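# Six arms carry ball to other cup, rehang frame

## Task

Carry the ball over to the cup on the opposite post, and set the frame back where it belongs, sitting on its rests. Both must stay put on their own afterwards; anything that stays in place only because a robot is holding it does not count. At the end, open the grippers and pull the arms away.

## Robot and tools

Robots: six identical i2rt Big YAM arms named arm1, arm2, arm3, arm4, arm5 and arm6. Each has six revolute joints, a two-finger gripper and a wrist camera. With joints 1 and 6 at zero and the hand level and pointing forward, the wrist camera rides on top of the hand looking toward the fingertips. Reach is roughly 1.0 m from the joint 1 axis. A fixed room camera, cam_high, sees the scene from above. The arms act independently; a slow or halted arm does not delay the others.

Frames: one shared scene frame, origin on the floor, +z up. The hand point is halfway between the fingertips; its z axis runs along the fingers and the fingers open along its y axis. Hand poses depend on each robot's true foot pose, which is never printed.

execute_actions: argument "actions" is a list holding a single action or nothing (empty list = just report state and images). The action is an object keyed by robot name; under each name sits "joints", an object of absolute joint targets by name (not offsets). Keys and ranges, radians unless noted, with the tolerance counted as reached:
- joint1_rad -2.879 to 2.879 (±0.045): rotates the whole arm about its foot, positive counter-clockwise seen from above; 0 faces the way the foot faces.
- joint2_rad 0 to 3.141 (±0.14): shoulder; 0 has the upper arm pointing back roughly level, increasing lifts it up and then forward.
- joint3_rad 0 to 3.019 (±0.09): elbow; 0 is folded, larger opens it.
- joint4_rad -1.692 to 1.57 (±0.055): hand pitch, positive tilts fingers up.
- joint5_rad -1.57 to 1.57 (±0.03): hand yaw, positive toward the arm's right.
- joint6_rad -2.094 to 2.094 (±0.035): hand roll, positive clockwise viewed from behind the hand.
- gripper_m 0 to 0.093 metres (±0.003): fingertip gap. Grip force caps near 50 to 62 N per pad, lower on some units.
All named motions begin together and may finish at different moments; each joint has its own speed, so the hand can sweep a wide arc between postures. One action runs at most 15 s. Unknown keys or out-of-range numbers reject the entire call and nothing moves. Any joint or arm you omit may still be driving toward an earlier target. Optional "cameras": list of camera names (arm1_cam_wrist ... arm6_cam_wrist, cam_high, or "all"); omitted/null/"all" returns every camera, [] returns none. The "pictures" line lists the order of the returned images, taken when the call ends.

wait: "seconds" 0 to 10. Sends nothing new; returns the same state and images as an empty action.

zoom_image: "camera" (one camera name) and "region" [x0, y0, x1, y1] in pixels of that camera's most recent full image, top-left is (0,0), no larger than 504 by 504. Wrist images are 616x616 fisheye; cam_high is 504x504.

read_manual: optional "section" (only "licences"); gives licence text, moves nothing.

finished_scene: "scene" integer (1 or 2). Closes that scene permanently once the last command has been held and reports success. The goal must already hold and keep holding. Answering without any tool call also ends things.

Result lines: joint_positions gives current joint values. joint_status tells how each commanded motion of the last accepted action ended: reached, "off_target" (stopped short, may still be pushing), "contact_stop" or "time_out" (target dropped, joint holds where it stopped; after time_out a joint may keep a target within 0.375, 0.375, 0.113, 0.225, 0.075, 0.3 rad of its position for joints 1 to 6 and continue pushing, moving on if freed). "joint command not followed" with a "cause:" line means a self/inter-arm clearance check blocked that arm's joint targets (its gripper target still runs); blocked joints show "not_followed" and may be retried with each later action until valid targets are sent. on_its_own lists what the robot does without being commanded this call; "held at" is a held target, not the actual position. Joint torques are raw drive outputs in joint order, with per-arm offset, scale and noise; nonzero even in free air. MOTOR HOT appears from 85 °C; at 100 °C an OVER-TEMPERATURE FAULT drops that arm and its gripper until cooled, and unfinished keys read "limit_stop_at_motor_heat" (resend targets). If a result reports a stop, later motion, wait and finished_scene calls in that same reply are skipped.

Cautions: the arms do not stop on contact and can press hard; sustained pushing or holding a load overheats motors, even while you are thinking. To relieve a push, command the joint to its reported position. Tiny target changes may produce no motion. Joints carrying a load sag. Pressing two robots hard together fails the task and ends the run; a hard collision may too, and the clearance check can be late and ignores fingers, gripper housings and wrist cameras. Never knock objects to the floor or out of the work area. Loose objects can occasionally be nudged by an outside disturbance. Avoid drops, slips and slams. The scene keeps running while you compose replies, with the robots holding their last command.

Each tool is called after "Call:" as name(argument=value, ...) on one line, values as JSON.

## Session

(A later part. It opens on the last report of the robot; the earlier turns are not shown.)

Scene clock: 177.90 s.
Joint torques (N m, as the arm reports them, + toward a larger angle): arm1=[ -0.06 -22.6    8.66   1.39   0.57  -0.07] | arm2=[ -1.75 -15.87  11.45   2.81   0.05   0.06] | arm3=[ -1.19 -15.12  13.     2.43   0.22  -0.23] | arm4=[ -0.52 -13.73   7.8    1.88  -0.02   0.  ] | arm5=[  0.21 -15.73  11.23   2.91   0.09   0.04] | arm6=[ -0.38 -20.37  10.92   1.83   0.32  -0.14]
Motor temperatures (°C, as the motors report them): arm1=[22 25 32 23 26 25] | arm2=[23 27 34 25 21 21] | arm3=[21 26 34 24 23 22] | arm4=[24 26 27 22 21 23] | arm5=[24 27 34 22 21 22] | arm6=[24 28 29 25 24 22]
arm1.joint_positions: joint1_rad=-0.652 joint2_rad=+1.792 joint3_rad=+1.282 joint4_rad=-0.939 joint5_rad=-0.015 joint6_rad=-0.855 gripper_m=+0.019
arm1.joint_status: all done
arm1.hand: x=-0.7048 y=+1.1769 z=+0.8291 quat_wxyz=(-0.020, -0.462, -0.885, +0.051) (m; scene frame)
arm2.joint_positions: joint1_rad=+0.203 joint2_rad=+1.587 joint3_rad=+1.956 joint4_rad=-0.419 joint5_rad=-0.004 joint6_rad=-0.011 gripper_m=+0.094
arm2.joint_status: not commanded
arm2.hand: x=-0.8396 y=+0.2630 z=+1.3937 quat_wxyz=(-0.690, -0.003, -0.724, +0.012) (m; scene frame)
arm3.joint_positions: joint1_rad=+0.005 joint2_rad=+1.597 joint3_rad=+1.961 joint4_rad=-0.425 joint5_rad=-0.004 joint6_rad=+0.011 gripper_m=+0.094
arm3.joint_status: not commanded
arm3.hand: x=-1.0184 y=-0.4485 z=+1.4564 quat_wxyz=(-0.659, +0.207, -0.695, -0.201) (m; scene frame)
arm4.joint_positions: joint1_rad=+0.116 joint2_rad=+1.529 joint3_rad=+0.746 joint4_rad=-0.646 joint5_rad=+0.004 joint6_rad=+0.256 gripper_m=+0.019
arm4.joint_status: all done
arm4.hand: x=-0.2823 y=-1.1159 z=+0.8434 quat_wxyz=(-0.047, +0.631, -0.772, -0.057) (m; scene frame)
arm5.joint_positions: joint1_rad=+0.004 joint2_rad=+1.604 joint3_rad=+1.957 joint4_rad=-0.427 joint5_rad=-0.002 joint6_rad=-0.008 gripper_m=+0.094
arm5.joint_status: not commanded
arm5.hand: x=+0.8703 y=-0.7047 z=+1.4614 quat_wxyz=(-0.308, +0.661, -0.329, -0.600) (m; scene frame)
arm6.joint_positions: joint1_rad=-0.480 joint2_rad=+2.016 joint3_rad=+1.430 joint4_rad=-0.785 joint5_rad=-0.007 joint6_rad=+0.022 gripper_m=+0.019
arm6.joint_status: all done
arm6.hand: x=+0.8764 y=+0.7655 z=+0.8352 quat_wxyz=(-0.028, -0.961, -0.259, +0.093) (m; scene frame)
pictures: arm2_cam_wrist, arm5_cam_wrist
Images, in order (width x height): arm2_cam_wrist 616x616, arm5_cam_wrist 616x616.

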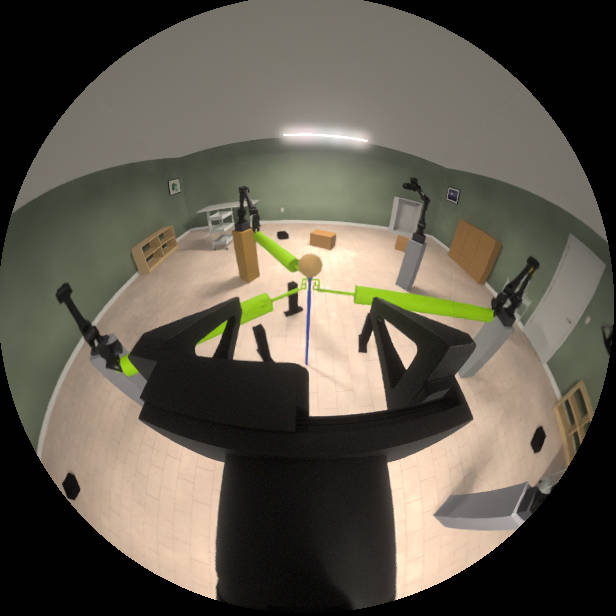

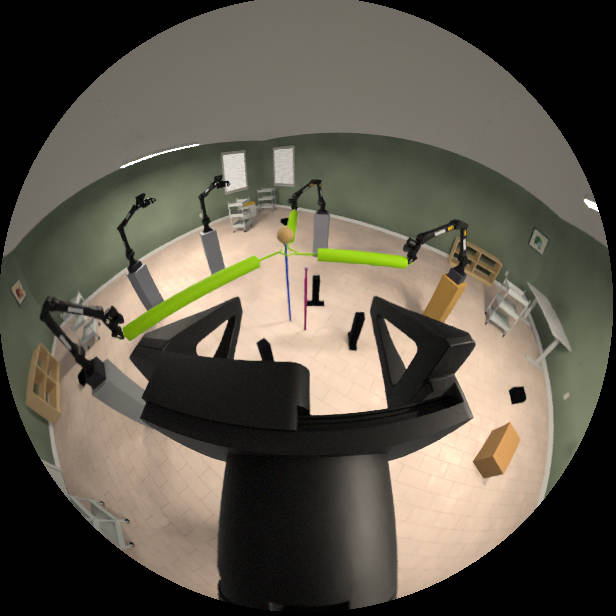

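Call:
execute_actions(actions=[{"arm1":{"joints":{"joint1_rad":-0.56,"joint2_rad":1.735,"joint3_rad":1.26,"joint4_rad":-0.9,"joint6_rad":-0.748}},"arm4":{"joints":{"joint1_rad":-0.03,"joint2_rad":1.515,"joint3_rad":0.775,"joint4_rad":-0.65,"joint6_rad":0.112}},"arm6":{"joints":{"joint1_rad":-0.42,"joint2_rad":1.88,"joint3_rad":1.288,"joint4_rad":-0.695,"joint6_rad":0.056}}}], cameras=[])

Call:
execute_actions(actions=[{"arm1":{"joints":{"joint1_rad":-0.456,"joint2_rad":1.718,"joint3_rad":1.232,"joint4_rad":-0.885,"joint6_rad":-0.644}},"arm4":{"joints":{"joint1_rad":-0.175,"joint2_rad":1.537,"joint3_rad":0.797,"joint4_rad":-0.66,"joint6_rad":-0.032}},"arm6":{"joints":{"joint1_rad":-0.362,"joint2_rad":1.79,"joint3_rad":1.132,"joint4_rad":-0.632,"joint6_rad":0.111}}}], cameras=["cam_high"])

Call:
execute_actions(actions=[{"arm1":{"joints":{"joint1_rad":-0.274,"joint2_rad":1.718,"joint3_rad":1.275,"joint4_rad":-0.918,"joint6_rad":-0.462}},"arm4":{"joints":{"joint1_rad":-0.398,"joint2_rad":1.59,"joint3_rad":0.9,"joint4_rad":-0.717,"joint6_rad":-0.255}},"arm6":{"joints":{"joint1_rad":-0.231,"joint2_rad":1.63,"joint3_rad":0.926,"joint4_rad":-0.593,"joint6_rad":0.242}}}], cameras=[])

Call:
execute_actions(actions=[{"arm1":{"joints":{"joint1_rad":-0.15,"joint2_rad":1.804,"joint3_rad":1.335,"joint4_rad":-0.885,"joint6_rad":-0.338}},"arm4":{"joints":{"joint1_rad":-0.552,"joint2_rad":1.684,"joint3_rad":0.958,"joint4_rad":-0.67,"joint6_rad":-0.409}},"arm6":{"joints":{"joint1_rad":-0.091,"joint2_rad":1.6,"joint3_rad":0.8,"joint4_rad":-0.507,"joint6_rad":0.382}}}], cameras=[])

Call:
execute_actions(actions=[{"arm1":{"joints":{"joint1_rad":-0.015,"joint2_rad":1.98,"joint3_rad":1.355,"joint4_rad":-0.738,"joint6_rad":-0.203}},"arm4":{"joints":{"joint1_rad":-0.685,"joint2_rad":1.95,"joint3_rad":1.077,"joint4_rad":-0.528,"joint6_rad":-0.542}},"arm6":{"joints":{"joint1_rad":0.081,"joint2_rad":1.753,"joint3_rad":0.645,"joint4_rad":-0.207,"joint6_rad":0.554}}}], cameras=[])

Call:
execute_actions(actions=[{"arm1":{"joints":{"joint2_rad":2.165,"joint3_rad":1.328,"joint4_rad":-0.539}},"arm4":{"joints":{"joint2_rad":2.185,"joint3_rad":1.095,"joint4_rad":-0.317}},"arm6":{"joints":{"joint2_rad":2.095,"joint3_rad":0.68,"joint4_rad":0.095}}}], cameras=[])

Call:
execute_actions(actions=[{"arm1":{"joints":{"joint2_rad":2.385,"joint3_rad":1.38,"joint4_rad":-0.376}},"arm4":{"joints":{"joint2_rad":2.44,"joint3_rad":1.187,"joint4_rad":-0.156}},"arm6":{"joints":{"joint2_rad":2.428,"joint3_rad":0.8,"joint4_rad":0.304}}}], cameras=["cam_high","arm1_cam_wrist","arm4_cam_wrist","arm6_cam_wrist"])

Scene clock: 197.00 s.
Joint torques (N m, as the arm reports them, + toward a larger angle): arm1=[  1.43 -23.71   8.2    1.37   0.36   0.  ] | arm2=[ -2.05 -15.83  11.5    2.73   0.06   0.03] | arm3=[ -1.18 -15.12  13.     2.41   0.22  -0.23] | arm4=[ -0.15 -12.52   8.97   0.57   0.08  -0.02] | arm5=[  0.19 -15.67  11.16   2.94   0.11   0.08] | arm6=[  0.14 -17.82  10.49   1.67   0.25  -0.16]
Motor temperatures (°C, as the motors report them): arm1=[22 25 31 23 26 25] | arm2=[23 27 35 25 21 21] | arm3=[21 26 35 25 23 22] | arm4=[24 26 27 22 21 23] | arm5=[24 28 35 22 21 22] | arm6=[24 29 27 25 24 22]
arm1.joint_positions: joint1_rad=-0.547 joint2_rad=+1.784 joint3_rad=+1.242 joint4_rad=-0.912 joint5_rad=-0.011 joint6_rad=-0.755 gripper_m=+0.019
arm1.joint_status: all done
arm1.hand: x=-0.6489 y=+1.1764 z=+0.8194 quat_wxyz=(-0.023, -0.460, -0.886, +0.046) (m; scene frame)
arm2.joint_positions: joint1_rad=+0.203 joint2_rad=+1.587 joint3_rad=+1.956 joint4_rad=-0.419 joint5_rad=-0.004 joint6_rad=-0.011 gripper_m=+0.094
arm2.joint_status: not commanded
arm2.hand: x=-0.8396 y=+0.2630 z=+1.3937 quat_wxyz=(-0.690, -0.003, -0.724, +0.012) (m; scene frame)
arm3.joint_positions: joint1_rad=+0.005 joint2_rad=+1.597 joint3_rad=+1.961 joint4_rad=-0.425 joint5_rad=-0.004 joint6_rad=+0.011 gripper_m=+0.094
arm3.joint_status: not commanded
arm3.hand: x=-1.0184 y=-0.4485 z=+1.4564 quat_wxyz=(-0.659, +0.207, -0.695, -0.201) (m; scene frame)
arm4.joint_positions: joint1_rad=-0.032 joint2_rad=+1.530 joint3_rad=+0.746 joint4_rad=-0.646 joint5_rad=+0.001 joint6_rad=+0.114 gripper_m=+0.019
arm4.joint_status: all done
arm4.hand: x=-0.2267 y=-1.1172 z=+0.8433 quat_wxyz=(-0.054, +0.629, -0.774, -0.051) (m; scene frame)
arm5.joint_positions: joint1_rad=+0.004 joint2_rad=+1.604 joint3_rad=+1.957 joint4_rad=-0.427 joint5_rad=-0.002 joint6_rad=-0.008 gripper_m=+0.094
arm5.joint_status: not commanded
arm5.hand: x=+0.8703 y=-0.7047 z=+1.4614 quat_wxyz=(-0.308, +0.661, -0.329, -0.600) (m; scene frame)
arm6.joint_positions: joint1_rad=-0.425 joint2_rad=+1.923 joint3_rad=+1.270 joint4_rad=-0.720 joint5_rad=-0.004 joint6_rad=+0.068 gripper_m=+0.019
arm6.joint_status: all done
arm6.hand: x=+0.9322 y=+0.7631 z=+0.8335 quat_wxyz=(-0.031, -0.960, -0.263, +0.091) (m; scene frame)
pictures: none
No camera images: the call's "cameras" was empty. Leave "cameras" out to get every camera's image.

Scene clock: 197.90 s.
Joint torques (N m, as the arm reports them, + toward a larger angle): arm1=[  0.92 -23.23   7.71   1.16   0.29  -0.05] | arm2=[ -1.6  -15.96  11.58   2.91   0.04   0.05] | arm3=[ -1.2  -15.1   12.99   2.41   0.22  -0.23] | arm4=[ -0.53 -12.24   9.66   0.21   0.27  -0.02] | arm5=[ -0.34 -15.03  11.23   3.01   0.09   0.04] | arm6=[  0.04 -16.36   9.43   1.35   0.18  -0.24]
Motor temperatures (°C, as the motors report them): arm1=[22 25 31 23 26 25] | arm2=[23 27 35 25 21 21] | arm3=[21 26 35 25 23 22] | arm4=[24 26 27 22 21 23] | arm5=[24 28 35 22 21 22] | arm6=[24 29 27 25 24 22]
arm1.joint_positions: joint1_rad=-0.444 joint2_rad=+1.767 joint3_rad=+1.223 joint4_rad=-0.890 joint5_rad=-0.008 joint6_rad=-0.650 gripper_m=+0.019
arm1.joint_status: all done
arm1.hand: x=-0.5952 y=+1.1733 z=+0.8221 quat_wxyz=(-0.032, -0.460, -0.886, +0.053) (m; scene frame)
arm2.joint_positions: joint1_rad=+0.203 joint2_rad=+1.587 joint3_rad=+1.956 joint4_rad=-0.419 joint5_rad=-0.004 joint6_rad=-0.011 gripper_m=+0.094
arm2.joint_status: not commanded
arm2.hand: x=-0.8396 y=+0.2630 z=+1.3937 quat_wxyz=(-0.690, -0.003, -0.724, +0.012) (m; scene frame)
arm3.joint_positions: joint1_rad=+0.005 joint2_rad=+1.597 joint3_rad=+1.961 joint4_rad=-0.425 joint5_rad=-0.004 joint6_rad=+0.011 gripper_m=+0.094
arm3.joint_status: not commanded
arm3.hand: x=-1.0184 y=-0.4485 z=+1.4564 quat_wxyz=(-0.659, +0.207, -0.695, -0.201) (m; scene frame)
arm4.joint_positions: joint1_rad=-0.177 joint2_rad=+1.546 joint3_rad=+0.758 joint4_rad=-0.646 joint5_rad=-0.003 joint6_rad=-0.030 gripper_m=+0.019
arm4.joint_status: all done
arm4.hand: x=-0.1724 y=-1.1224 z=+0.8414 quat_wxyz=(-0.057, +0.629, -0.774, -0.043) (m; scene frame)
arm5.joint_positions: joint1_rad=+0.004 joint2_rad=+1.604 joint3_rad=+1.957 joint4_rad=-0.427 joint5_rad=-0.002 joint6_rad=-0.008 gripper_m=+0.094
arm5.joint_status: not commanded
arm5.hand: x=+0.8703 y=-0.7047 z=+1.4614 quat_wxyz=(-0.308, +0.661, -0.329, -0.600) (m; scene frame)
arm6.joint_positions: joint1_rad=-0.360 joint2_rad=+1.824 joint3_rad=+1.121 joint4_rad=-0.650 joint5_rad=-0.001 joint6_rad=+0.130 gripper_m=+0.019
arm6.joint_status: all done
arm6.hand: x=+0.9859 y=+0.7591 z=+0.8373 quat_wxyz=(-0.039, -0.959, -0.264, +0.098) (m; scene frame)
pictures: cam_high
Images, in order (width x height): cam_high 504x504.

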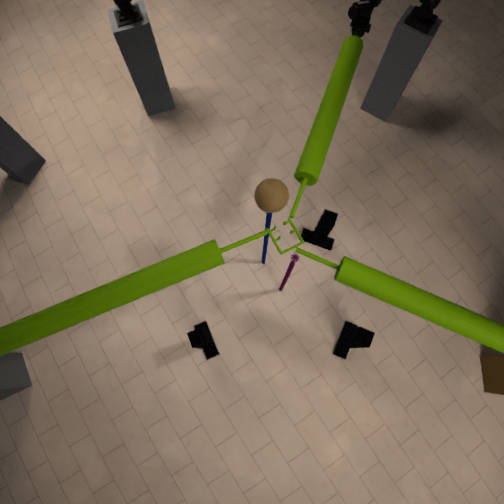

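Scene clock: 198.93 s.
Joint torques (N m, as the arm reports them, + toward a larger angle): arm1=[  1.14 -23.04  10.1    0.17  -0.09  -0.12] | arm2=[ -2.12 -15.91  11.45   2.8    0.06   0.01] | arm3=[ -1.18 -15.12  13.     2.41   0.22  -0.23] | arm4=[ -0.72 -14.77   9.75  -0.25   0.45  -0.07] | arm5=[  0.11 -15.23  11.27   2.96   0.11   0.08] | arm6=[ -0.49 -12.57   9.67   1.38  -0.29  -0.26]
Motor temperatures (°C, as the motors report them): arm1=[22 25 31 23 26 25] | arm2=[23 27 35 25 21 21] | arm3=[21 26 35 25 23 22] | arm4=[24 26 27 22 21 23] | arm5=[24 28 35 22 21 22] | arm6=[24 29 27 25 24 22]
arm1.joint_positions: joint1_rad=-0.260 joint2_rad=+1.767 joint3_rad=+1.231 joint4_rad=-0.902 joint5_rad=+0.000 joint6_rad=-0.464 gripper_m=+0.019
arm1.joint_status: all done
arm1.hand: x=-0.5009 y=+1.1779 z=+0.8249 quat_wxyz=(-0.038, -0.462, -0.885, +0.047) (m; scene frame)
arm2.joint_positions: joint1_rad=+0.203 joint2_rad=+1.587 joint3_rad=+1.956 joint4_rad=-0.419 joint5_rad=-0.004 joint6_rad=-0.011 gripper_m=+0.094
arm2.joint_status: not commanded
arm2.hand: x=-0.8396 y=+0.2630 z=+1.3937 quat_wxyz=(-0.690, -0.003, -0.724, +0.012) (m; scene frame)
arm3.joint_positions: joint1_rad=+0.005 joint2_rad=+1.597 joint3_rad=+1.961 joint4_rad=-0.425 joint5_rad=-0.004 joint6_rad=+0.011 gripper_m=+0.094
arm3.joint_status: not commanded
arm3.hand: x=-1.0184 y=-0.4485 z=+1.4564 quat_wxyz=(-0.659, +0.207, -0.695, -0.201) (m; scene frame)
arm4.joint_positions: joint1_rad=-0.395 joint2_rad=+1.610 joint3_rad=+0.863 joint4_rad=-0.693 joint5_rad=-0.007 joint6_rad=-0.247 gripper_m=+0.019
arm4.joint_status: all done
arm4.hand: x=-0.0796 y=-1.1199 z=+0.8486 quat_wxyz=(-0.062, +0.629, -0.775, -0.032) (m; scene frame)
arm5.joint_positions: joint1_rad=+0.004 joint2_rad=+1.604 joint3_rad=+1.957 joint4_rad=-0.427 joint5_rad=-0.002 joint6_rad=-0.008 gripper_m=+0.094
arm5.joint_status: not commanded
arm5.hand: x=+0.8703 y=-0.7047 z=+1.4614 quat_wxyz=(-0.308, +0.661, -0.329, -0.600) (m; scene frame)
arm6.joint_positions: joint1_rad=-0.231 joint2_rad=+1.653 joint3_rad=+0.909 joint4_rad=-0.606 joint5_rad=+0.012 joint6_rad=+0.264 gripper_m=+0.019
arm6.joint_status: all done
arm6.hand: x=+1.0796 y=+0.7613 z=+0.8479 quat_wxyz=(-0.047, -0.959, -0.261, +0.096) (m; scene frame)
pictures: none
No camera images: the call's "cameras" was empty. Leave "cameras" out to get every camera's image.

Scene clock: 199.87 s.
Joint torques (N m, as the arm reports them, + toward a larger angle): arm1=[  0.66 -24.08  10.36   0.59  -0.24  -0.09] | arm2=[ -2.51 -15.78  11.46   2.89   0.08   0.06] | arm3=[ -1.2  -15.09  12.99   2.41   0.22  -0.24] | arm4=[ -0.68 -16.47   9.16   0.58   0.61  -0.09] | arm5=[  0.28 -15.51  11.25   2.86   0.12   0.02] | arm6=[ -0.68 -11.02   8.5    1.07  -0.5   -0.17]
Motor temperatures (°C, as the motors report them): arm1=[22 25 31 23 26 25] | arm2=[23 27 35 25 21 21] | arm3=[21 26 35 25 23 22] | arm4=[24 26 27 22 21 23] | arm5=[24 28 35 22 21 22] | arm6=[24 29 27 25 24 22]
arm1.joint_positions: joint1_rad=-0.136 joint2_rad=+1.845 joint3_rad=+1.287 joint4_rad=-0.877 joint5_rad=+0.005 joint6_rad=-0.342 gripper_m=+0.019
arm1.joint_status: all done
arm1.hand: x=-0.4319 y=+1.1681 z=+0.8061 quat_wxyz=(-0.043, -0.461, -0.885, +0.045) (m; scene frame)
arm2.joint_positions: joint1_rad=+0.203 joint2_rad=+1.587 joint3_rad=+1.956 joint4_rad=-0.419 joint5_rad=-0.004 joint6_rad=-0.011 gripper_m=+0.094
arm2.joint_status: not commanded
arm2.hand: x=-0.8396 y=+0.2630 z=+1.3937 quat_wxyz=(-0.690, -0.003, -0.724, +0.012) (m; scene frame)
arm3.joint_positions: joint1_rad=+0.005 joint2_rad=+1.597 joint3_rad=+1.961 joint4_rad=-0.425 joint5_rad=-0.004 joint6_rad=+0.011 gripper_m=+0.094
arm3.joint_status: not commanded
arm3.hand: x=-1.0184 y=-0.4485 z=+1.4564 quat_wxyz=(-0.659, +0.207, -0.695, -0.201) (m; scene frame)
arm4.joint_positions: joint1_rad=-0.549 joint2_rad=+1.708 joint3_rad=+0.926 joint4_rad=-0.666 joint5_rad=-0.011 joint6_rad=-0.399 gripper_m=+0.019
arm4.joint_status: all done
arm4.hand: x=-0.0102 y=-1.1311 z=+0.8293 quat_wxyz=(-0.062, +0.628, -0.775, -0.023) (m; scene frame)
arm5.joint_positions: joint1_rad=+0.004 joint2_rad=+1.604 joint3_rad=+1.957 joint4_rad=-0.427 joint5_rad=-0.002 joint6_rad=-0.008 gripper_m=+0.094
arm5.joint_status: not commanded
arm5.hand: x=+0.8703 y=-0.7047 z=+1.4614 quat_wxyz=(-0.308, +0.661, -0.329, -0.600) (m; scene frame)
arm6.joint_positions: joint1_rad=-0.093 joint2_rad=+1.628 joint3_rad=+0.789 joint4_rad=-0.519 joint5_rad=+0.017 joint6_rad=+0.397 gripper_m=+0.019
arm6.joint_status: all done
arm6.hand: x=+1.1484 y=+0.7507 z=+0.8245 quat_wxyz=(-0.055, -0.959, -0.263, +0.087) (m; scene frame)
pictures: none
No camera images: the call's "cameras" was empty. Leave "cameras" out to get every camera's image.

Scene clock: 200.90 s.
Joint torques (N m, as the arm reports them, + toward a larger angle): arm1=[  1.24 -27.08   9.33   0.28  -0.2   -0.14] | arm2=[ -2.52 -15.1   11.51   2.63   0.04   0.06] | arm3=[ -1.18 -15.07  13.     2.41   0.22  -0.23] | arm4=[ -0.67 -20.22   7.14   0.53   0.36  -0.08] | arm5=[  0.09 -15.15  11.11   3.08   0.08   0.06] | arm6=[  0.4  -11.66   5.68   1.64  -0.53  -0.09]
Motor temperatures (°C, as the motors report them): arm1=[22 25 31 23 26 25] | arm2=[23 27 35 25 21 21] | arm3=[21 26 35 25 23 22] | arm4=[24 26 27 22 21 23] | arm5=[24 28 35 22 21 22] | arm6=[24 28 27 25 24 22]
arm1.joint_positions: joint1_rad=+0.002 joint2_rad=+2.032 joint3_rad=+1.313 joint4_rad=-0.726 joint5_rad=+0.005 joint6_rad=-0.205 gripper_m=+0.019
arm1.joint_status: all done
arm1.hand: x=-0.3514 y=+1.1736 z=+0.7194 quat_wxyz=(-0.046, -0.461, -0.886, +0.035) (m; scene frame)
arm2.joint_positions: joint1_rad=+0.203 joint2_rad=+1.587 joint3_rad=+1.956 joint4_rad=-0.419 joint5_rad=-0.004 joint6_rad=-0.011 gripper_m=+0.094
arm2.joint_status: not commanded
arm2.hand: x=-0.8396 y=+0.2630 z=+1.3937 quat_wxyz=(-0.690, -0.003, -0.724, +0.012) (m; scene frame)
arm3.joint_positions: joint1_rad=+0.005 joint2_rad=+1.597 joint3_rad=+1.961 joint4_rad=-0.425 joint5_rad=-0.004 joint6_rad=+0.011 gripper_m=+0.094
arm3.joint_status: not commanded
arm3.hand: x=-1.0184 y=-0.4485 z=+1.4564 quat_wxyz=(-0.659, +0.207, -0.695, -0.201) (m; scene frame)
arm4.joint_positions: joint1_rad=-0.680 joint2_rad=+1.981 joint3_rad=+1.060 joint4_rad=-0.523 joint5_rad=-0.006 joint6_rad=-0.532 gripper_m=+0.019
arm4.joint_status: all done
arm4.hand: x=+0.0729 y=-1.1264 z=+0.7488 quat_wxyz=(-0.066, +0.629, -0.774, -0.013) (m; scene frame)
arm5.joint_positions: joint1_rad=+0.004 joint2_rad=+1.604 joint3_rad=+1.957 joint4_rad=-0.427 joint5_rad=-0.002 joint6_rad=-0.008 gripper_m=+0.094
arm5.joint_status: not commanded
arm5.hand: x=+0.8703 y=-0.7047 z=+1.4614 quat_wxyz=(-0.308, +0.661, -0.329, -0.600) (m; scene frame)
arm6.joint_positions: joint1_rad=+0.075 joint2_rad=+1.784 joint3_rad=+0.635 joint4_rad=-0.233 joint5_rad=+0.018 joint6_rad=+0.564 gripper_m=+0.019
arm6.joint_status: all done
arm6.hand: x=+1.2295 y=+0.7565 z=+0.7408 quat_wxyz=(-0.060, -0.960, -0.264, +0.068) (m; scene frame)
pictures: none
No camera images: the call's "cameras" was empty. Leave "cameras" out to get every camera's image.

Scene clock: 201.87 s.
Joint torques (N m, as the arm reports them, + toward a larger angle): arm1=[  0.9  -28.98   6.24   0.56  -0.21  -0.05] | arm2=[ -2.15 -15.4   11.44   2.74   0.06   0.06] | arm3=[ -1.2  -15.16  13.     2.42   0.22  -0.23] | arm4=[ -1.04 -21.21   5.57   0.66   0.31  -0.11] | arm5=[ -0.38 -15.17  11.26   3.15   0.07   0.04] | arm6=[  0.   -13.39   3.11   1.34  -0.36  -0.2 ]
Motor temperatures (°C, as the motors report them): arm1=[22 25 31 23 26 25] | arm2=[23 27 35 25 21 21] | arm3=[21 26 35 25 23 22] | arm4=[24 26 27 22 21 23] | arm5=[24 28 35 22 21 22] | arm6=[24 28 27 25 24 22]
arm1.joint_positions: joint1_rad=-0.004 joint2_rad=+2.221 joint3_rad=+1.311 joint4_rad=-0.536 joint5_rad=+0.004 joint6_rad=-0.208 gripper_m=+0.019
arm1.joint_status: all done
arm1.hand: x=-0.3535 y=+1.1724 z=+0.6213 quat_wxyz=(-0.046, -0.462, -0.885, +0.035) (m; scene frame)
arm2.joint_positions: joint1_rad=+0.203 joint2_rad=+1.587 joint3_rad=+1.956 joint4_rad=-0.419 joint5_rad=-0.004 joint6_rad=-0.011 gripper_m=+0.094
arm2.joint_status: not commanded
arm2.hand: x=-0.8396 y=+0.2630 z=+1.3937 quat_wxyz=(-0.690, -0.003, -0.724, +0.012) (m; scene frame)
arm3.joint_positions: joint1_rad=+0.005 joint2_rad=+1.597 joint3_rad=+1.961 joint4_rad=-0.425 joint5_rad=-0.004 joint6_rad=+0.011 gripper_m=+0.094
arm3.joint_status: not commanded
arm3.hand: x=-1.0184 y=-0.4485 z=+1.4564 quat_wxyz=(-0.659, +0.207, -0.695, -0.201) (m; scene frame)
arm4.joint_positions: joint1_rad=-0.677 joint2_rad=+2.218 joint3_rad=+1.078 joint4_rad=-0.315 joint5_rad=-0.005 joint6_rad=-0.529 gripper_m=+0.019
arm4.joint_status: all done
arm4.hand: x=+0.0692 y=-1.1286 z=+0.6467 quat_wxyz=(-0.061, +0.629, -0.775, -0.012) (m; scene frame)
arm5.joint_positions: joint1_rad=+0.004 joint2_rad=+1.604 joint3_rad=+1.957 joint4_rad=-0.427 joint5_rad=-0.002 joint6_rad=-0.008 gripper_m=+0.094
arm5.joint_status: not commanded
arm5.hand: x=+0.8703 y=-0.7047 z=+1.4614 quat_wxyz=(-0.308, +0.661, -0.329, -0.600) (m; scene frame)
arm6.joint_positions: joint1_rad=+0.074 joint2_rad=+2.114 joint3_rad=+0.669 joint4_rad=+0.080 joint5_rad=+0.014 joint6_rad=+0.567 gripper_m=+0.019
arm6.joint_status: all done
arm6.hand: x=+1.2285 y=+0.7545 z=+0.6444 quat_wxyz=(-0.068, -0.960, -0.262, +0.073) (m; scene frame)
pictures: none
No camera images: the call's "cameras" was empty. Leave "cameras" out to get every camera's image.

Scene clock: 202.87 s.
Joint torques (N m, as the arm reports them, + toward a larger angle): arm1=[  1.85 -28.71   5.38   0.76  -0.17  -0.06] | arm2=[ -2.24 -15.9   11.46   2.81   0.05   0.06] | arm3=[ -1.22 -15.07  13.     2.41   0.22  -0.23] | arm4=[ -1.14 -22.32   3.83   0.87   0.34  -0.11] | arm5=[ -0.1  -15.68  11.21   2.98   0.11   0.06] | arm6=[  1.26 -14.15   0.57   1.31  -0.39  -0.19]
Motor temperatures (°C, as the motors report them): arm1=[22 25 31 23 26 25] | arm2=[23 27 35 25 21 21] | arm3=[21 26 35 25 23 22] | arm4=[24 26 27 22 21 23] | arm5=[24 28 35 22 21 22] | arm6=[24 28 27 25 24 22]
arm1.joint_positions: joint1_rad=-0.008 joint2_rad=+2.434 joint3_rad=+1.366 joint4_rad=-0.371 joint5_rad=+0.003 joint6_rad=-0.210 gripper_m=+0.019
arm1.joint_status: all done
arm1.hand: x=-0.3551 y=+1.1734 z=+0.5221 quat_wxyz=(-0.049, -0.463, -0.884, +0.036) (m; scene frame)
arm2.joint_positions: joint1_rad=+0.203 joint2_rad=+1.587 joint3_rad=+1.956 joint4_rad=-0.419 joint5_rad=-0.004 joint6_rad=-0.011 gripper_m=+0.094
arm2.joint_status: not commanded
arm2.hand: x=-0.8396 y=+0.2630 z=+1.3937 quat_wxyz=(-0.690, -0.003, -0.724, +0.012) (m; scene frame)
arm3.joint_positions: joint1_rad=+0.005 joint2_rad=+1.597 joint3_rad=+1.961 joint4_rad=-0.425 joint5_rad=-0.004 joint6_rad=+0.011 gripper_m=+0.094
arm3.joint_status: not commanded
arm3.hand: x=-1.0184 y=-0.4485 z=+1.4564 quat_wxyz=(-0.659, +0.207, -0.695, -0.201) (m; scene frame)
arm4.joint_positions: joint1_rad=-0.677 joint2_rad=+2.473 joint3_rad=+1.176 joint4_rad=-0.159 joint5_rad=-0.006 joint6_rad=-0.529 gripper_m=+0.019
arm4.joint_status: all done
arm4.hand: x=+0.0700 y=-1.1275 z=+0.5464 quat_wxyz=(-0.061, +0.629, -0.775, -0.012) (m; scene frame)
arm5.joint_positions: joint1_rad=+0.004 joint2_rad=+1.604 joint3_rad=+1.957 joint4_rad=-0.427 joint5_rad=-0.002 joint6_rad=-0.008 gripper_m=+0.094
arm5.joint_status: not commanded
arm5.hand: x=+0.8703 y=-0.7047 z=+1.4614 quat_wxyz=(-0.308, +0.661, -0.329, -0.600) (m; scene frame)
arm6.joint_positions: joint1_rad=+0.073 joint2_rad=+2.449 joint3_rad=+0.795 joint4_rad=+0.285 joint5_rad=+0.014 joint6_rad=+0.569 gripper_m=+0.019
arm6.joint_status: all done
arm6.hand: x=+1.2282 y=+0.7553 z=+0.5430 quat_wxyz=(-0.066, -0.960, -0.261, +0.071) (m; scene frame)
pictures: arm1_cam_wrist, arm4_cam_wrist, arm6_cam_wrist, cam_high
Images, in order (width x height): arm1_cam_wrist 616x616, arm4_cam_wrist 616x616, arm6_cam_wrist 616x616, cam_high 504x504.

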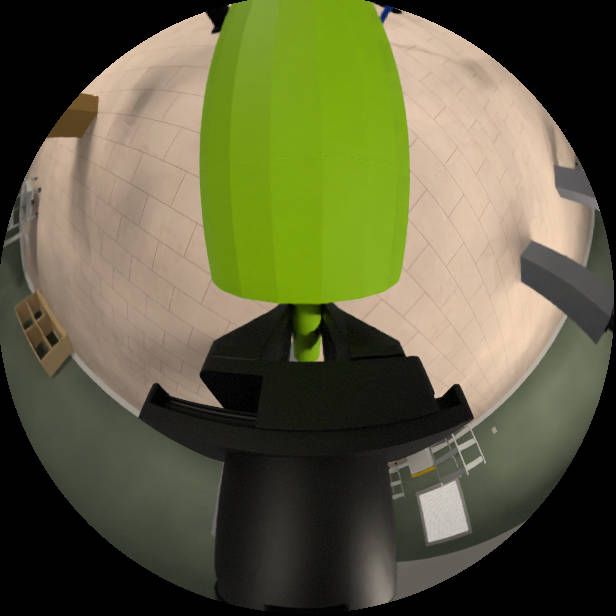

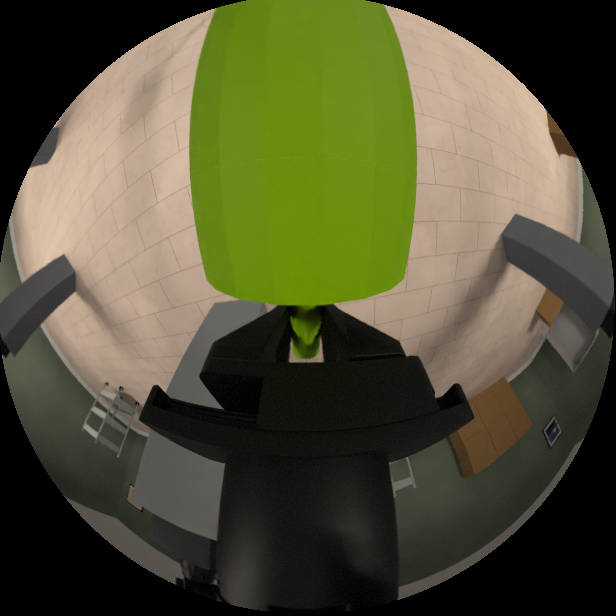

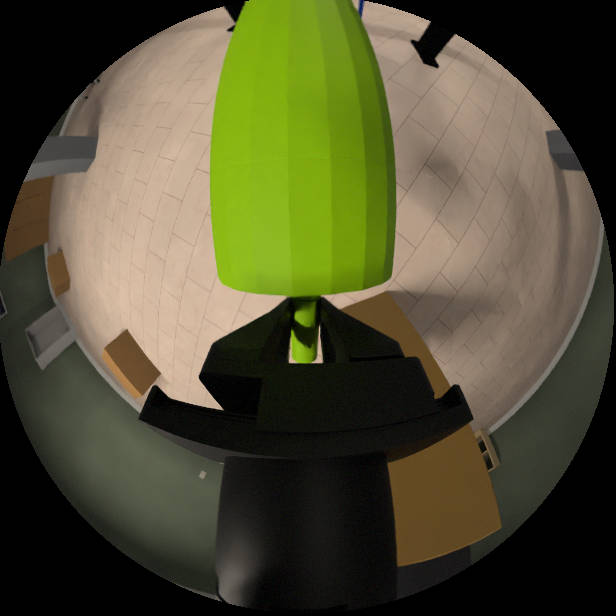

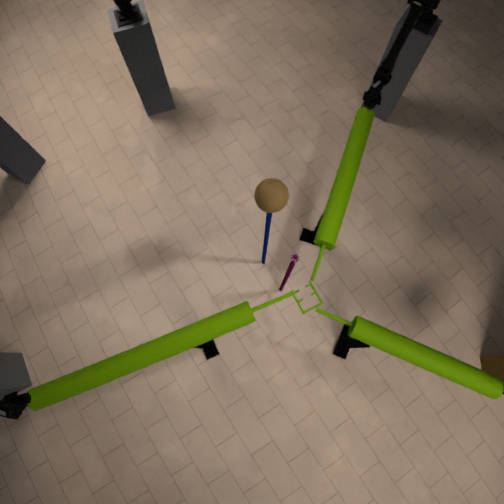

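Call:
execute_actions(actions=[{"arm1":{"joints":{"joint2_rad":2.53,"joint3_rad":1.465,"joint4_rad":-0.297}},"arm4":{"joints":{"joint1_rad":-0.692,"joint2_rad":2.613,"joint3_rad":1.297,"joint4_rad":-0.09}},"arm6":{"joints":{"joint1_rad":0.087,"joint2_rad":2.636,"joint3_rad":0.93,"joint4_rad":0.39}}}], cameras=[])

Call:
execute_actions(actions=[{"arm1":{"joints":{"joint2_rad":2.61,"joint3_rad":1.5,"joint4_rad":-0.262}},"arm4":{"joints":{"joint2_rad":2.698,"joint3_rad":1.346,"joint4_rad":-0.058}},"arm6":{"joints":{"joint2_rad":2.73,"joint3_rad":0.988,"joint4_rad":0.42}}}], cameras=[])

Scene clock: 206.73 s.
Joint torques (N m, as the arm reports them, + toward a larger angle): arm1=[  1.01 -29.14   5.27   1.28  -0.28  -0.03] | arm2=[ -2.29 -15.59  11.42   2.81   0.03   0.04] | arm3=[ -1.22 -15.1   12.99   2.42   0.22  -0.23] | arm4=[ -0.65 -23.39   3.38   1.03   0.41  -0.06] | arm5=[  0.18 -15.55  11.1    2.98   0.14   0.03] | arm6=[  0.71 -14.75  -0.72   1.53  -0.45  -0.25]
Motor temperatures (°C, as the motors report them): arm1=[22 25 30 23 26 25] | arm2=[23 27 35 25 21 21] | arm3=[21 26 35 25 23 22] | arm4=[24 27 26 22 21 23] | arm5=[24 28 35 22 21 22] | arm6=[24 28 26 25 24 22]
arm1.joint_positions: joint1_rad=-0.008 joint2_rad=+2.576 joint3_rad=+1.443 joint4_rad=-0.301 joint5_rad=+0.005 joint6_rad=-0.211 gripper_m=+0.019
arm1.joint_status: all done
arm1.hand: x=-0.3538 y=+1.1707 z=+0.4626 quat_wxyz=(-0.050, -0.462, -0.885, +0.039) (m; scene frame)
arm2.joint_positions: joint1_rad=+0.203 joint2_rad=+1.587 joint3_rad=+1.956 joint4_rad=-0.419 joint5_rad=-0.004 joint6_rad=-0.011 gripper_m=+0.094
arm2.joint_status: not commanded
arm2.hand: x=-0.8396 y=+0.2630 z=+1.3937 quat_wxyz=(-0.690, -0.003, -0.724, +0.012) (m; scene frame)
arm3.joint_positions: joint1_rad=+0.005 joint2_rad=+1.597 joint3_rad=+1.961 joint4_rad=-0.425 joint5_rad=-0.004 joint6_rad=+0.011 gripper_m=+0.094
arm3.joint_status: not commanded
arm3.hand: x=-1.0184 y=-0.4485 z=+1.4564 quat_wxyz=(-0.659, +0.207, -0.695, -0.201) (m; scene frame)
arm4.joint_positions: joint1_rad=-0.686 joint2_rad=+2.648 joint3_rad=+1.286 joint4_rad=-0.097 joint5_rad=-0.007 joint6_rad=-0.535 gripper_m=+0.019
arm4.joint_status: all done
arm4.hand: x=+0.0743 y=-1.1293 z=+0.4783 quat_wxyz=(-0.058, +0.628, -0.776, -0.012) (m; scene frame)
arm5.joint_positions: joint1_rad=+0.004 joint2_rad=+1.604 joint3_rad=+1.957 joint4_rad=-0.427 joint5_rad=-0.002 joint6_rad=-0.008 gripper_m=+0.094
arm5.joint_status: not commanded
arm5.hand: x=+0.8703 y=-0.7047 z=+1.4614 quat_wxyz=(-0.308, +0.661, -0.329, -0.600) (m; scene frame)
arm6.joint_positions: joint1_rad=+0.080 joint2_rad=+2.662 joint3_rad=+0.926 joint4_rad=+0.367 joint5_rad=+0.016 joint6_rad=+0.571 gripper_m=+0.019
arm6.joint_status: all done
arm6.hand: x=+1.2301 y=+0.7535 z=+0.4717 quat_wxyz=(-0.066, -0.960, -0.263, +0.071) (m; scene frame)
pictures: none
No camera images: the call's "cameras" was empty. Leave "cameras" out to get every camera's image.

Scene clock: 207.50 s.
Joint torques (N m, as the arm reports them, + toward a larger angle): arm1=[  1.51 -27.47   4.94   1.3   -0.32  -0.04] | arm2=[ -2.31 -15.91  11.53   2.77   0.06   0.04] | arm3=[ -1.16 -15.12  12.99   2.42   0.22  -0.23] | arm4=[ -0.9  -21.61   3.36   1.28   0.48  -0.06] | arm5=[ -0.13 -14.89  11.3    3.08   0.13   0.06] | arm6=[  0.6  -13.52  -0.46   1.4   -0.37  -0.21]
Motor temperatures (°C, as the motors report them): arm1=[22 25 30 23 26 25] | arm2=[23 27 35 25 21 21] | arm3=[21 26 35 25 23 22] | arm4=[24 27 26 22 21 23] | arm5=[24 28 35 22 21 22] | arm6=[24 28 26 25 24 22]
arm1.joint_positions: joint1_rad=-0.008 joint2_rad=+2.639 joint3_rad=+1.479 joint4_rad=-0.269 joint5_rad=+0.008 joint6_rad=-0.211 gripper_m=+0.019
arm1.joint_status: all done
arm1.hand: x=-0.3541 y=+1.1707 z=+0.4356 quat_wxyz=(-0.051, -0.462, -0.884, +0.042) (m; scene frame)
arm2.joint_positions: joint1_rad=+0.203 joint2_rad=+1.587 joint3_rad=+1.956 joint4_rad=-0.419 joint5_rad=-0.004 joint6_rad=-0.011 gripper_m=+0.094
arm2.joint_status: not commanded
arm2.hand: x=-0.8396 y=+0.2630 z=+1.3937 quat_wxyz=(-0.690, -0.003, -0.724, +0.012) (m; scene frame)
arm3.joint_positions: joint1_rad=+0.005 joint2_rad=+1.597 joint3_rad=+1.961 joint4_rad=-0.425 joint5_rad=-0.004 joint6_rad=+0.011 gripper_m=+0.094
arm3.joint_status: not commanded
arm3.hand: x=-1.0184 y=-0.4485 z=+1.4564 quat_wxyz=(-0.659, +0.207, -0.695, -0.201) (m; scene frame)
arm4.joint_positions: joint1_rad=-0.686 joint2_rad=+2.718 joint3_rad=+1.333 joint4_rad=-0.072 joint5_rad=-0.008 joint6_rad=-0.535 gripper_m=+0.019
arm4.joint_status: all done
arm4.hand: x=+0.0739 y=-1.1296 z=+0.4507 quat_wxyz=(-0.060, +0.628, -0.776, -0.013) (m; scene frame)
arm5.joint_positions: joint1_rad=+0.004 joint2_rad=+1.604 joint3_rad=+1.957 joint4_rad=-0.427 joint5_rad=-0.002 joint6_rad=-0.008 gripper_m=+0.094
arm5.joint_status: not commanded
arm5.hand: x=+0.8703 y=-0.7047 z=+1.4614 quat_wxyz=(-0.308, +0.661, -0.329, -0.600) (m; scene frame)
arm6.joint_positions: joint1_rad=+0.080 joint2_rad=+2.743 joint3_rad=+0.981 joint4_rad=+0.401 joint5_rad=+0.014 joint6_rad=+0.571 gripper_m=+0.019
arm6.joint_status: all done
arm6.hand: x=+1.2302 y=+0.7533 z=+0.4436 quat_wxyz=(-0.070, -0.959, -0.263, +0.073) (m; scene frame)
pictures: none
No camera images: the call's "cameras" was empty. Leave "cameras" out to get every camera's image.

Call:
execute_actions(actions=[{"arm1":{"joints":{"gripper_m":0.09}},"arm4":{"joints":{"gripper_m":0.09}},"arm6":{"joints":{"gripper_m":0.09}}}], cameras=[])

Call:
execute_actions(actions=[{"arm1":{"joints":{"joint2_rad":2.39,"joint3_rad":1.33,"joint4_rad":-0.45}},"arm4":{"joints":{"joint2_rad":2.45,"joint3_rad":1.14,"joint4_rad":-0.22}},"arm6":{"joints":{"joint2_rad":2.43,"joint3_rad":0.76,"joint4_rad":0.24}}}], cameras=["cam_high","arm5_cam_wrist"])

Call:
finished_scene(scene=1)

Scene clock: 212.63 s.
Joint torques (N m, as the arm reports them, + toward a larger angle): arm1=[  1.96 -27.28   5.16   1.24  -0.17  -0.09] | arm2=[ -2.12 -15.95  11.32   2.74   0.06   0.05] | arm3=[ -1.22 -15.1   13.     2.42   0.22  -0.23] | arm4=[ -0.85 -21.29   3.36   1.27   0.25  -0.06] | arm5=[  0.23 -15.43  11.3    3.12   0.08   0.04] | arm6=[  0.13 -14.48  -0.54   1.22  -0.03  -0.15]
Motor temperatures (°C, as the motors report them): arm1=[22 26 29 23 26 25] | arm2=[23 27 35 25 21 21] | arm3=[21 26 35 25 23 22] | arm4=[24 27 26 22 21 23] | arm5=[24 28 35 22 21 22] | arm6=[24 28 25 25 25 22]
arm1.joint_positions: joint1_rad=-0.008 joint2_rad=+2.637 joint3_rad=+1.479 joint4_rad=-0.269 joint5_rad=+0.003 joint6_rad=-0.211 gripper_m=+0.090
arm1.joint_status: all done
arm1.hand: x=-0.3531 y=+1.1703 z=+0.4365 quat_wxyz=(-0.053, -0.462, -0.884, +0.040) (m; scene frame)
arm2.joint_positions: joint1_rad=+0.203 joint2_rad=+1.587 joint3_rad=+1.956 joint4_rad=-0.419 joint5_rad=-0.004 joint6_rad=-0.011 gripper_m=+0.094
arm2.joint_status: not commanded
arm2.hand: x=-0.8396 y=+0.2630 z=+1.3937 quat_wxyz=(-0.690, -0.003, -0.724, +0.012) (m; scene frame)
arm3.joint_positions: joint1_rad=+0.005 joint2_rad=+1.597 joint3_rad=+1.961 joint4_rad=-0.425 joint5_rad=-0.004 joint6_rad=+0.011 gripper_m=+0.094
arm3.joint_status: not commanded
arm3.hand: x=-1.0184 y=-0.4485 z=+1.4564 quat_wxyz=(-0.659, +0.207, -0.695, -0.201) (m; scene frame)
arm4.joint_positions: joint1_rad=-0.686 joint2_rad=+2.713 joint3_rad=+1.333 joint4_rad=-0.072 joint5_rad=-0.004 joint6_rad=-0.535 gripper_m=+0.090
arm4.joint_status: all done
arm4.hand: x=+0.0766 y=-1.1279 z=+0.4532 quat_wxyz=(-0.063, +0.628, -0.776, -0.011) (m; scene frame)
arm5.joint_positions: joint1_rad=+0.004 joint2_rad=+1.604 joint3_rad=+1.957 joint4_rad=-0.427 joint5_rad=-0.002 joint6_rad=-0.008 gripper_m=+0.094
arm5.joint_status: not commanded
arm5.hand: x=+0.8703 y=-0.7047 z=+1.4614 quat_wxyz=(-0.308, +0.661, -0.329, -0.600) (m; scene frame)
arm6.joint_positions: joint1_rad=+0.081 joint2_rad=+2.743 joint3_rad=+0.982 joint4_rad=+0.408 joint5_rad=+0.004 joint6_rad=+0.565 gripper_m=+0.090
arm6.joint_status: all done
arm6.hand: x=+1.2307 y=+0.7502 z=+0.4440 quat_wxyz=(-0.076, -0.958, -0.267, +0.073) (m; scene frame)
pictures: none
No camera images: the call's "cameras" was empty. Leave "cameras" out to get every camera's image.

Scene clock: 213.73 s.
Joint torques (N m, as the arm reports them, + toward a larger angle): arm1=[  1.57 -23.04   4.58   0.03  -0.22   0.02] | arm2=[ -2.11 -15.95  11.4    2.79   0.06   0.03] | arm3=[ -1.2  -15.14  12.98   2.41   0.22  -0.23] | arm4=[ -0.75 -18.05   2.83   0.03   0.26  -0.06] | arm5=[  0.01 -15.43  11.23   2.94   0.1    0.04] | arm6=[  0.38 -10.67  -0.33   0.34  -0.02  -0.11]
Motor temperatures (°C, as the motors report them): arm1=[22 26 29 23 26 25] | arm2=[23 27 35 25 21 21] | arm3=[21 26 35 25 23 22] | arm4=[24 27 26 22 21 23] | arm5=[24 28 35 22 21 22] | arm6=[24 28 25 25 24 22]
arm1.joint_positions: joint1_rad=-0.008 joint2_rad=+2.389 joint3_rad=+1.324 joint4_rad=-0.435 joint5_rad=+0.003 joint6_rad=-0.211 gripper_m=+0.090
arm1.joint_status: all done
arm1.hand: x=-0.3641 y=+1.1941 z=+0.5366 quat_wxyz=(-0.025, -0.463, -0.886, +0.017) (m; scene frame)
arm2.joint_positions: joint1_rad=+0.203 joint2_rad=+1.587 joint3_rad=+1.956 joint4_rad=-0.419 joint5_rad=-0.004 joint6_rad=-0.011 gripper_m=+0.094
arm2.joint_status: not commanded
arm2.hand: x=-0.8396 y=+0.2630 z=+1.3937 quat_wxyz=(-0.690, -0.003, -0.724, +0.012) (m; scene frame)
arm3.joint_positions: joint1_rad=+0.005 joint2_rad=+1.597 joint3_rad=+1.961 joint4_rad=-0.425 joint5_rad=-0.004 joint6_rad=+0.011 gripper_m=+0.094
arm3.joint_status: not commanded
arm3.hand: x=-1.0184 y=-0.4485 z=+1.4564 quat_wxyz=(-0.659, +0.207, -0.695, -0.201) (m; scene frame)
arm4.joint_positions: joint1_rad=-0.686 joint2_rad=+2.441 joint3_rad=+1.143 joint4_rad=-0.204 joint5_rad=-0.004 joint6_rad=-0.535 gripper_m=+0.090
arm4.joint_status: all done
arm4.hand: x=+0.0615 y=-1.1443 z=+0.5555 quat_wxyz=(-0.038, +0.628, -0.777, -0.008) (m; scene frame)
arm5.joint_positions: joint1_rad=+0.004 joint2_rad=+1.604 joint3_rad=+1.957 joint4_rad=-0.427 joint5_rad=-0.002 joint6_rad=-0.008 gripper_m=+0.094
arm5.joint_status: not commanded
arm5.hand: x=+0.8703 y=-0.7047 z=+1.4614 quat_wxyz=(-0.308, +0.661, -0.329, -0.600) (m; scene frame)
arm6.joint_positions: joint1_rad=+0.081 joint2_rad=+2.426 joint3_rad=+0.763 joint4_rad=+0.246 joint5_rad=+0.004 joint6_rad=+0.565 gripper_m=+0.090
arm6.joint_status: all done
arm6.hand: x=+1.2412 y=+0.7707 z=+0.5489 quat_wxyz=(-0.052, -0.961, -0.268, +0.051) (m; scene frame)
pictures: arm5_cam_wrist, cam_high
Images, in order (width x height): arm5_cam_wrist 616x616, cam_high 504x504.

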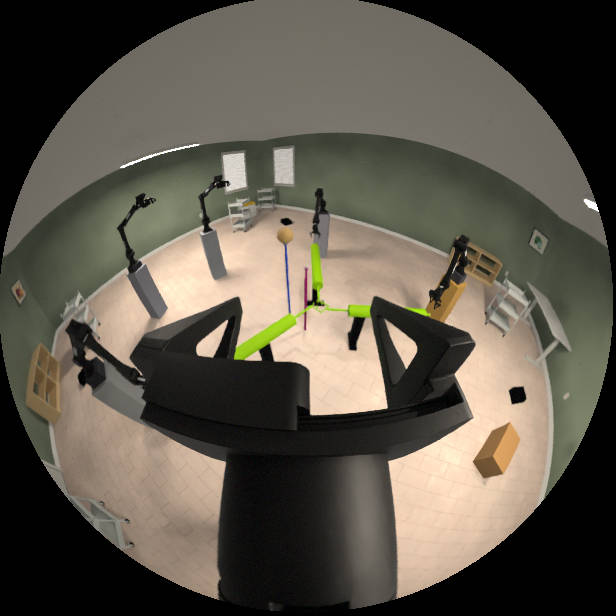

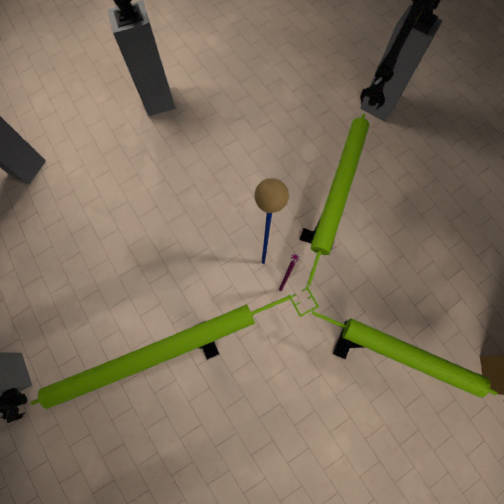

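The scene is finished: the task was done.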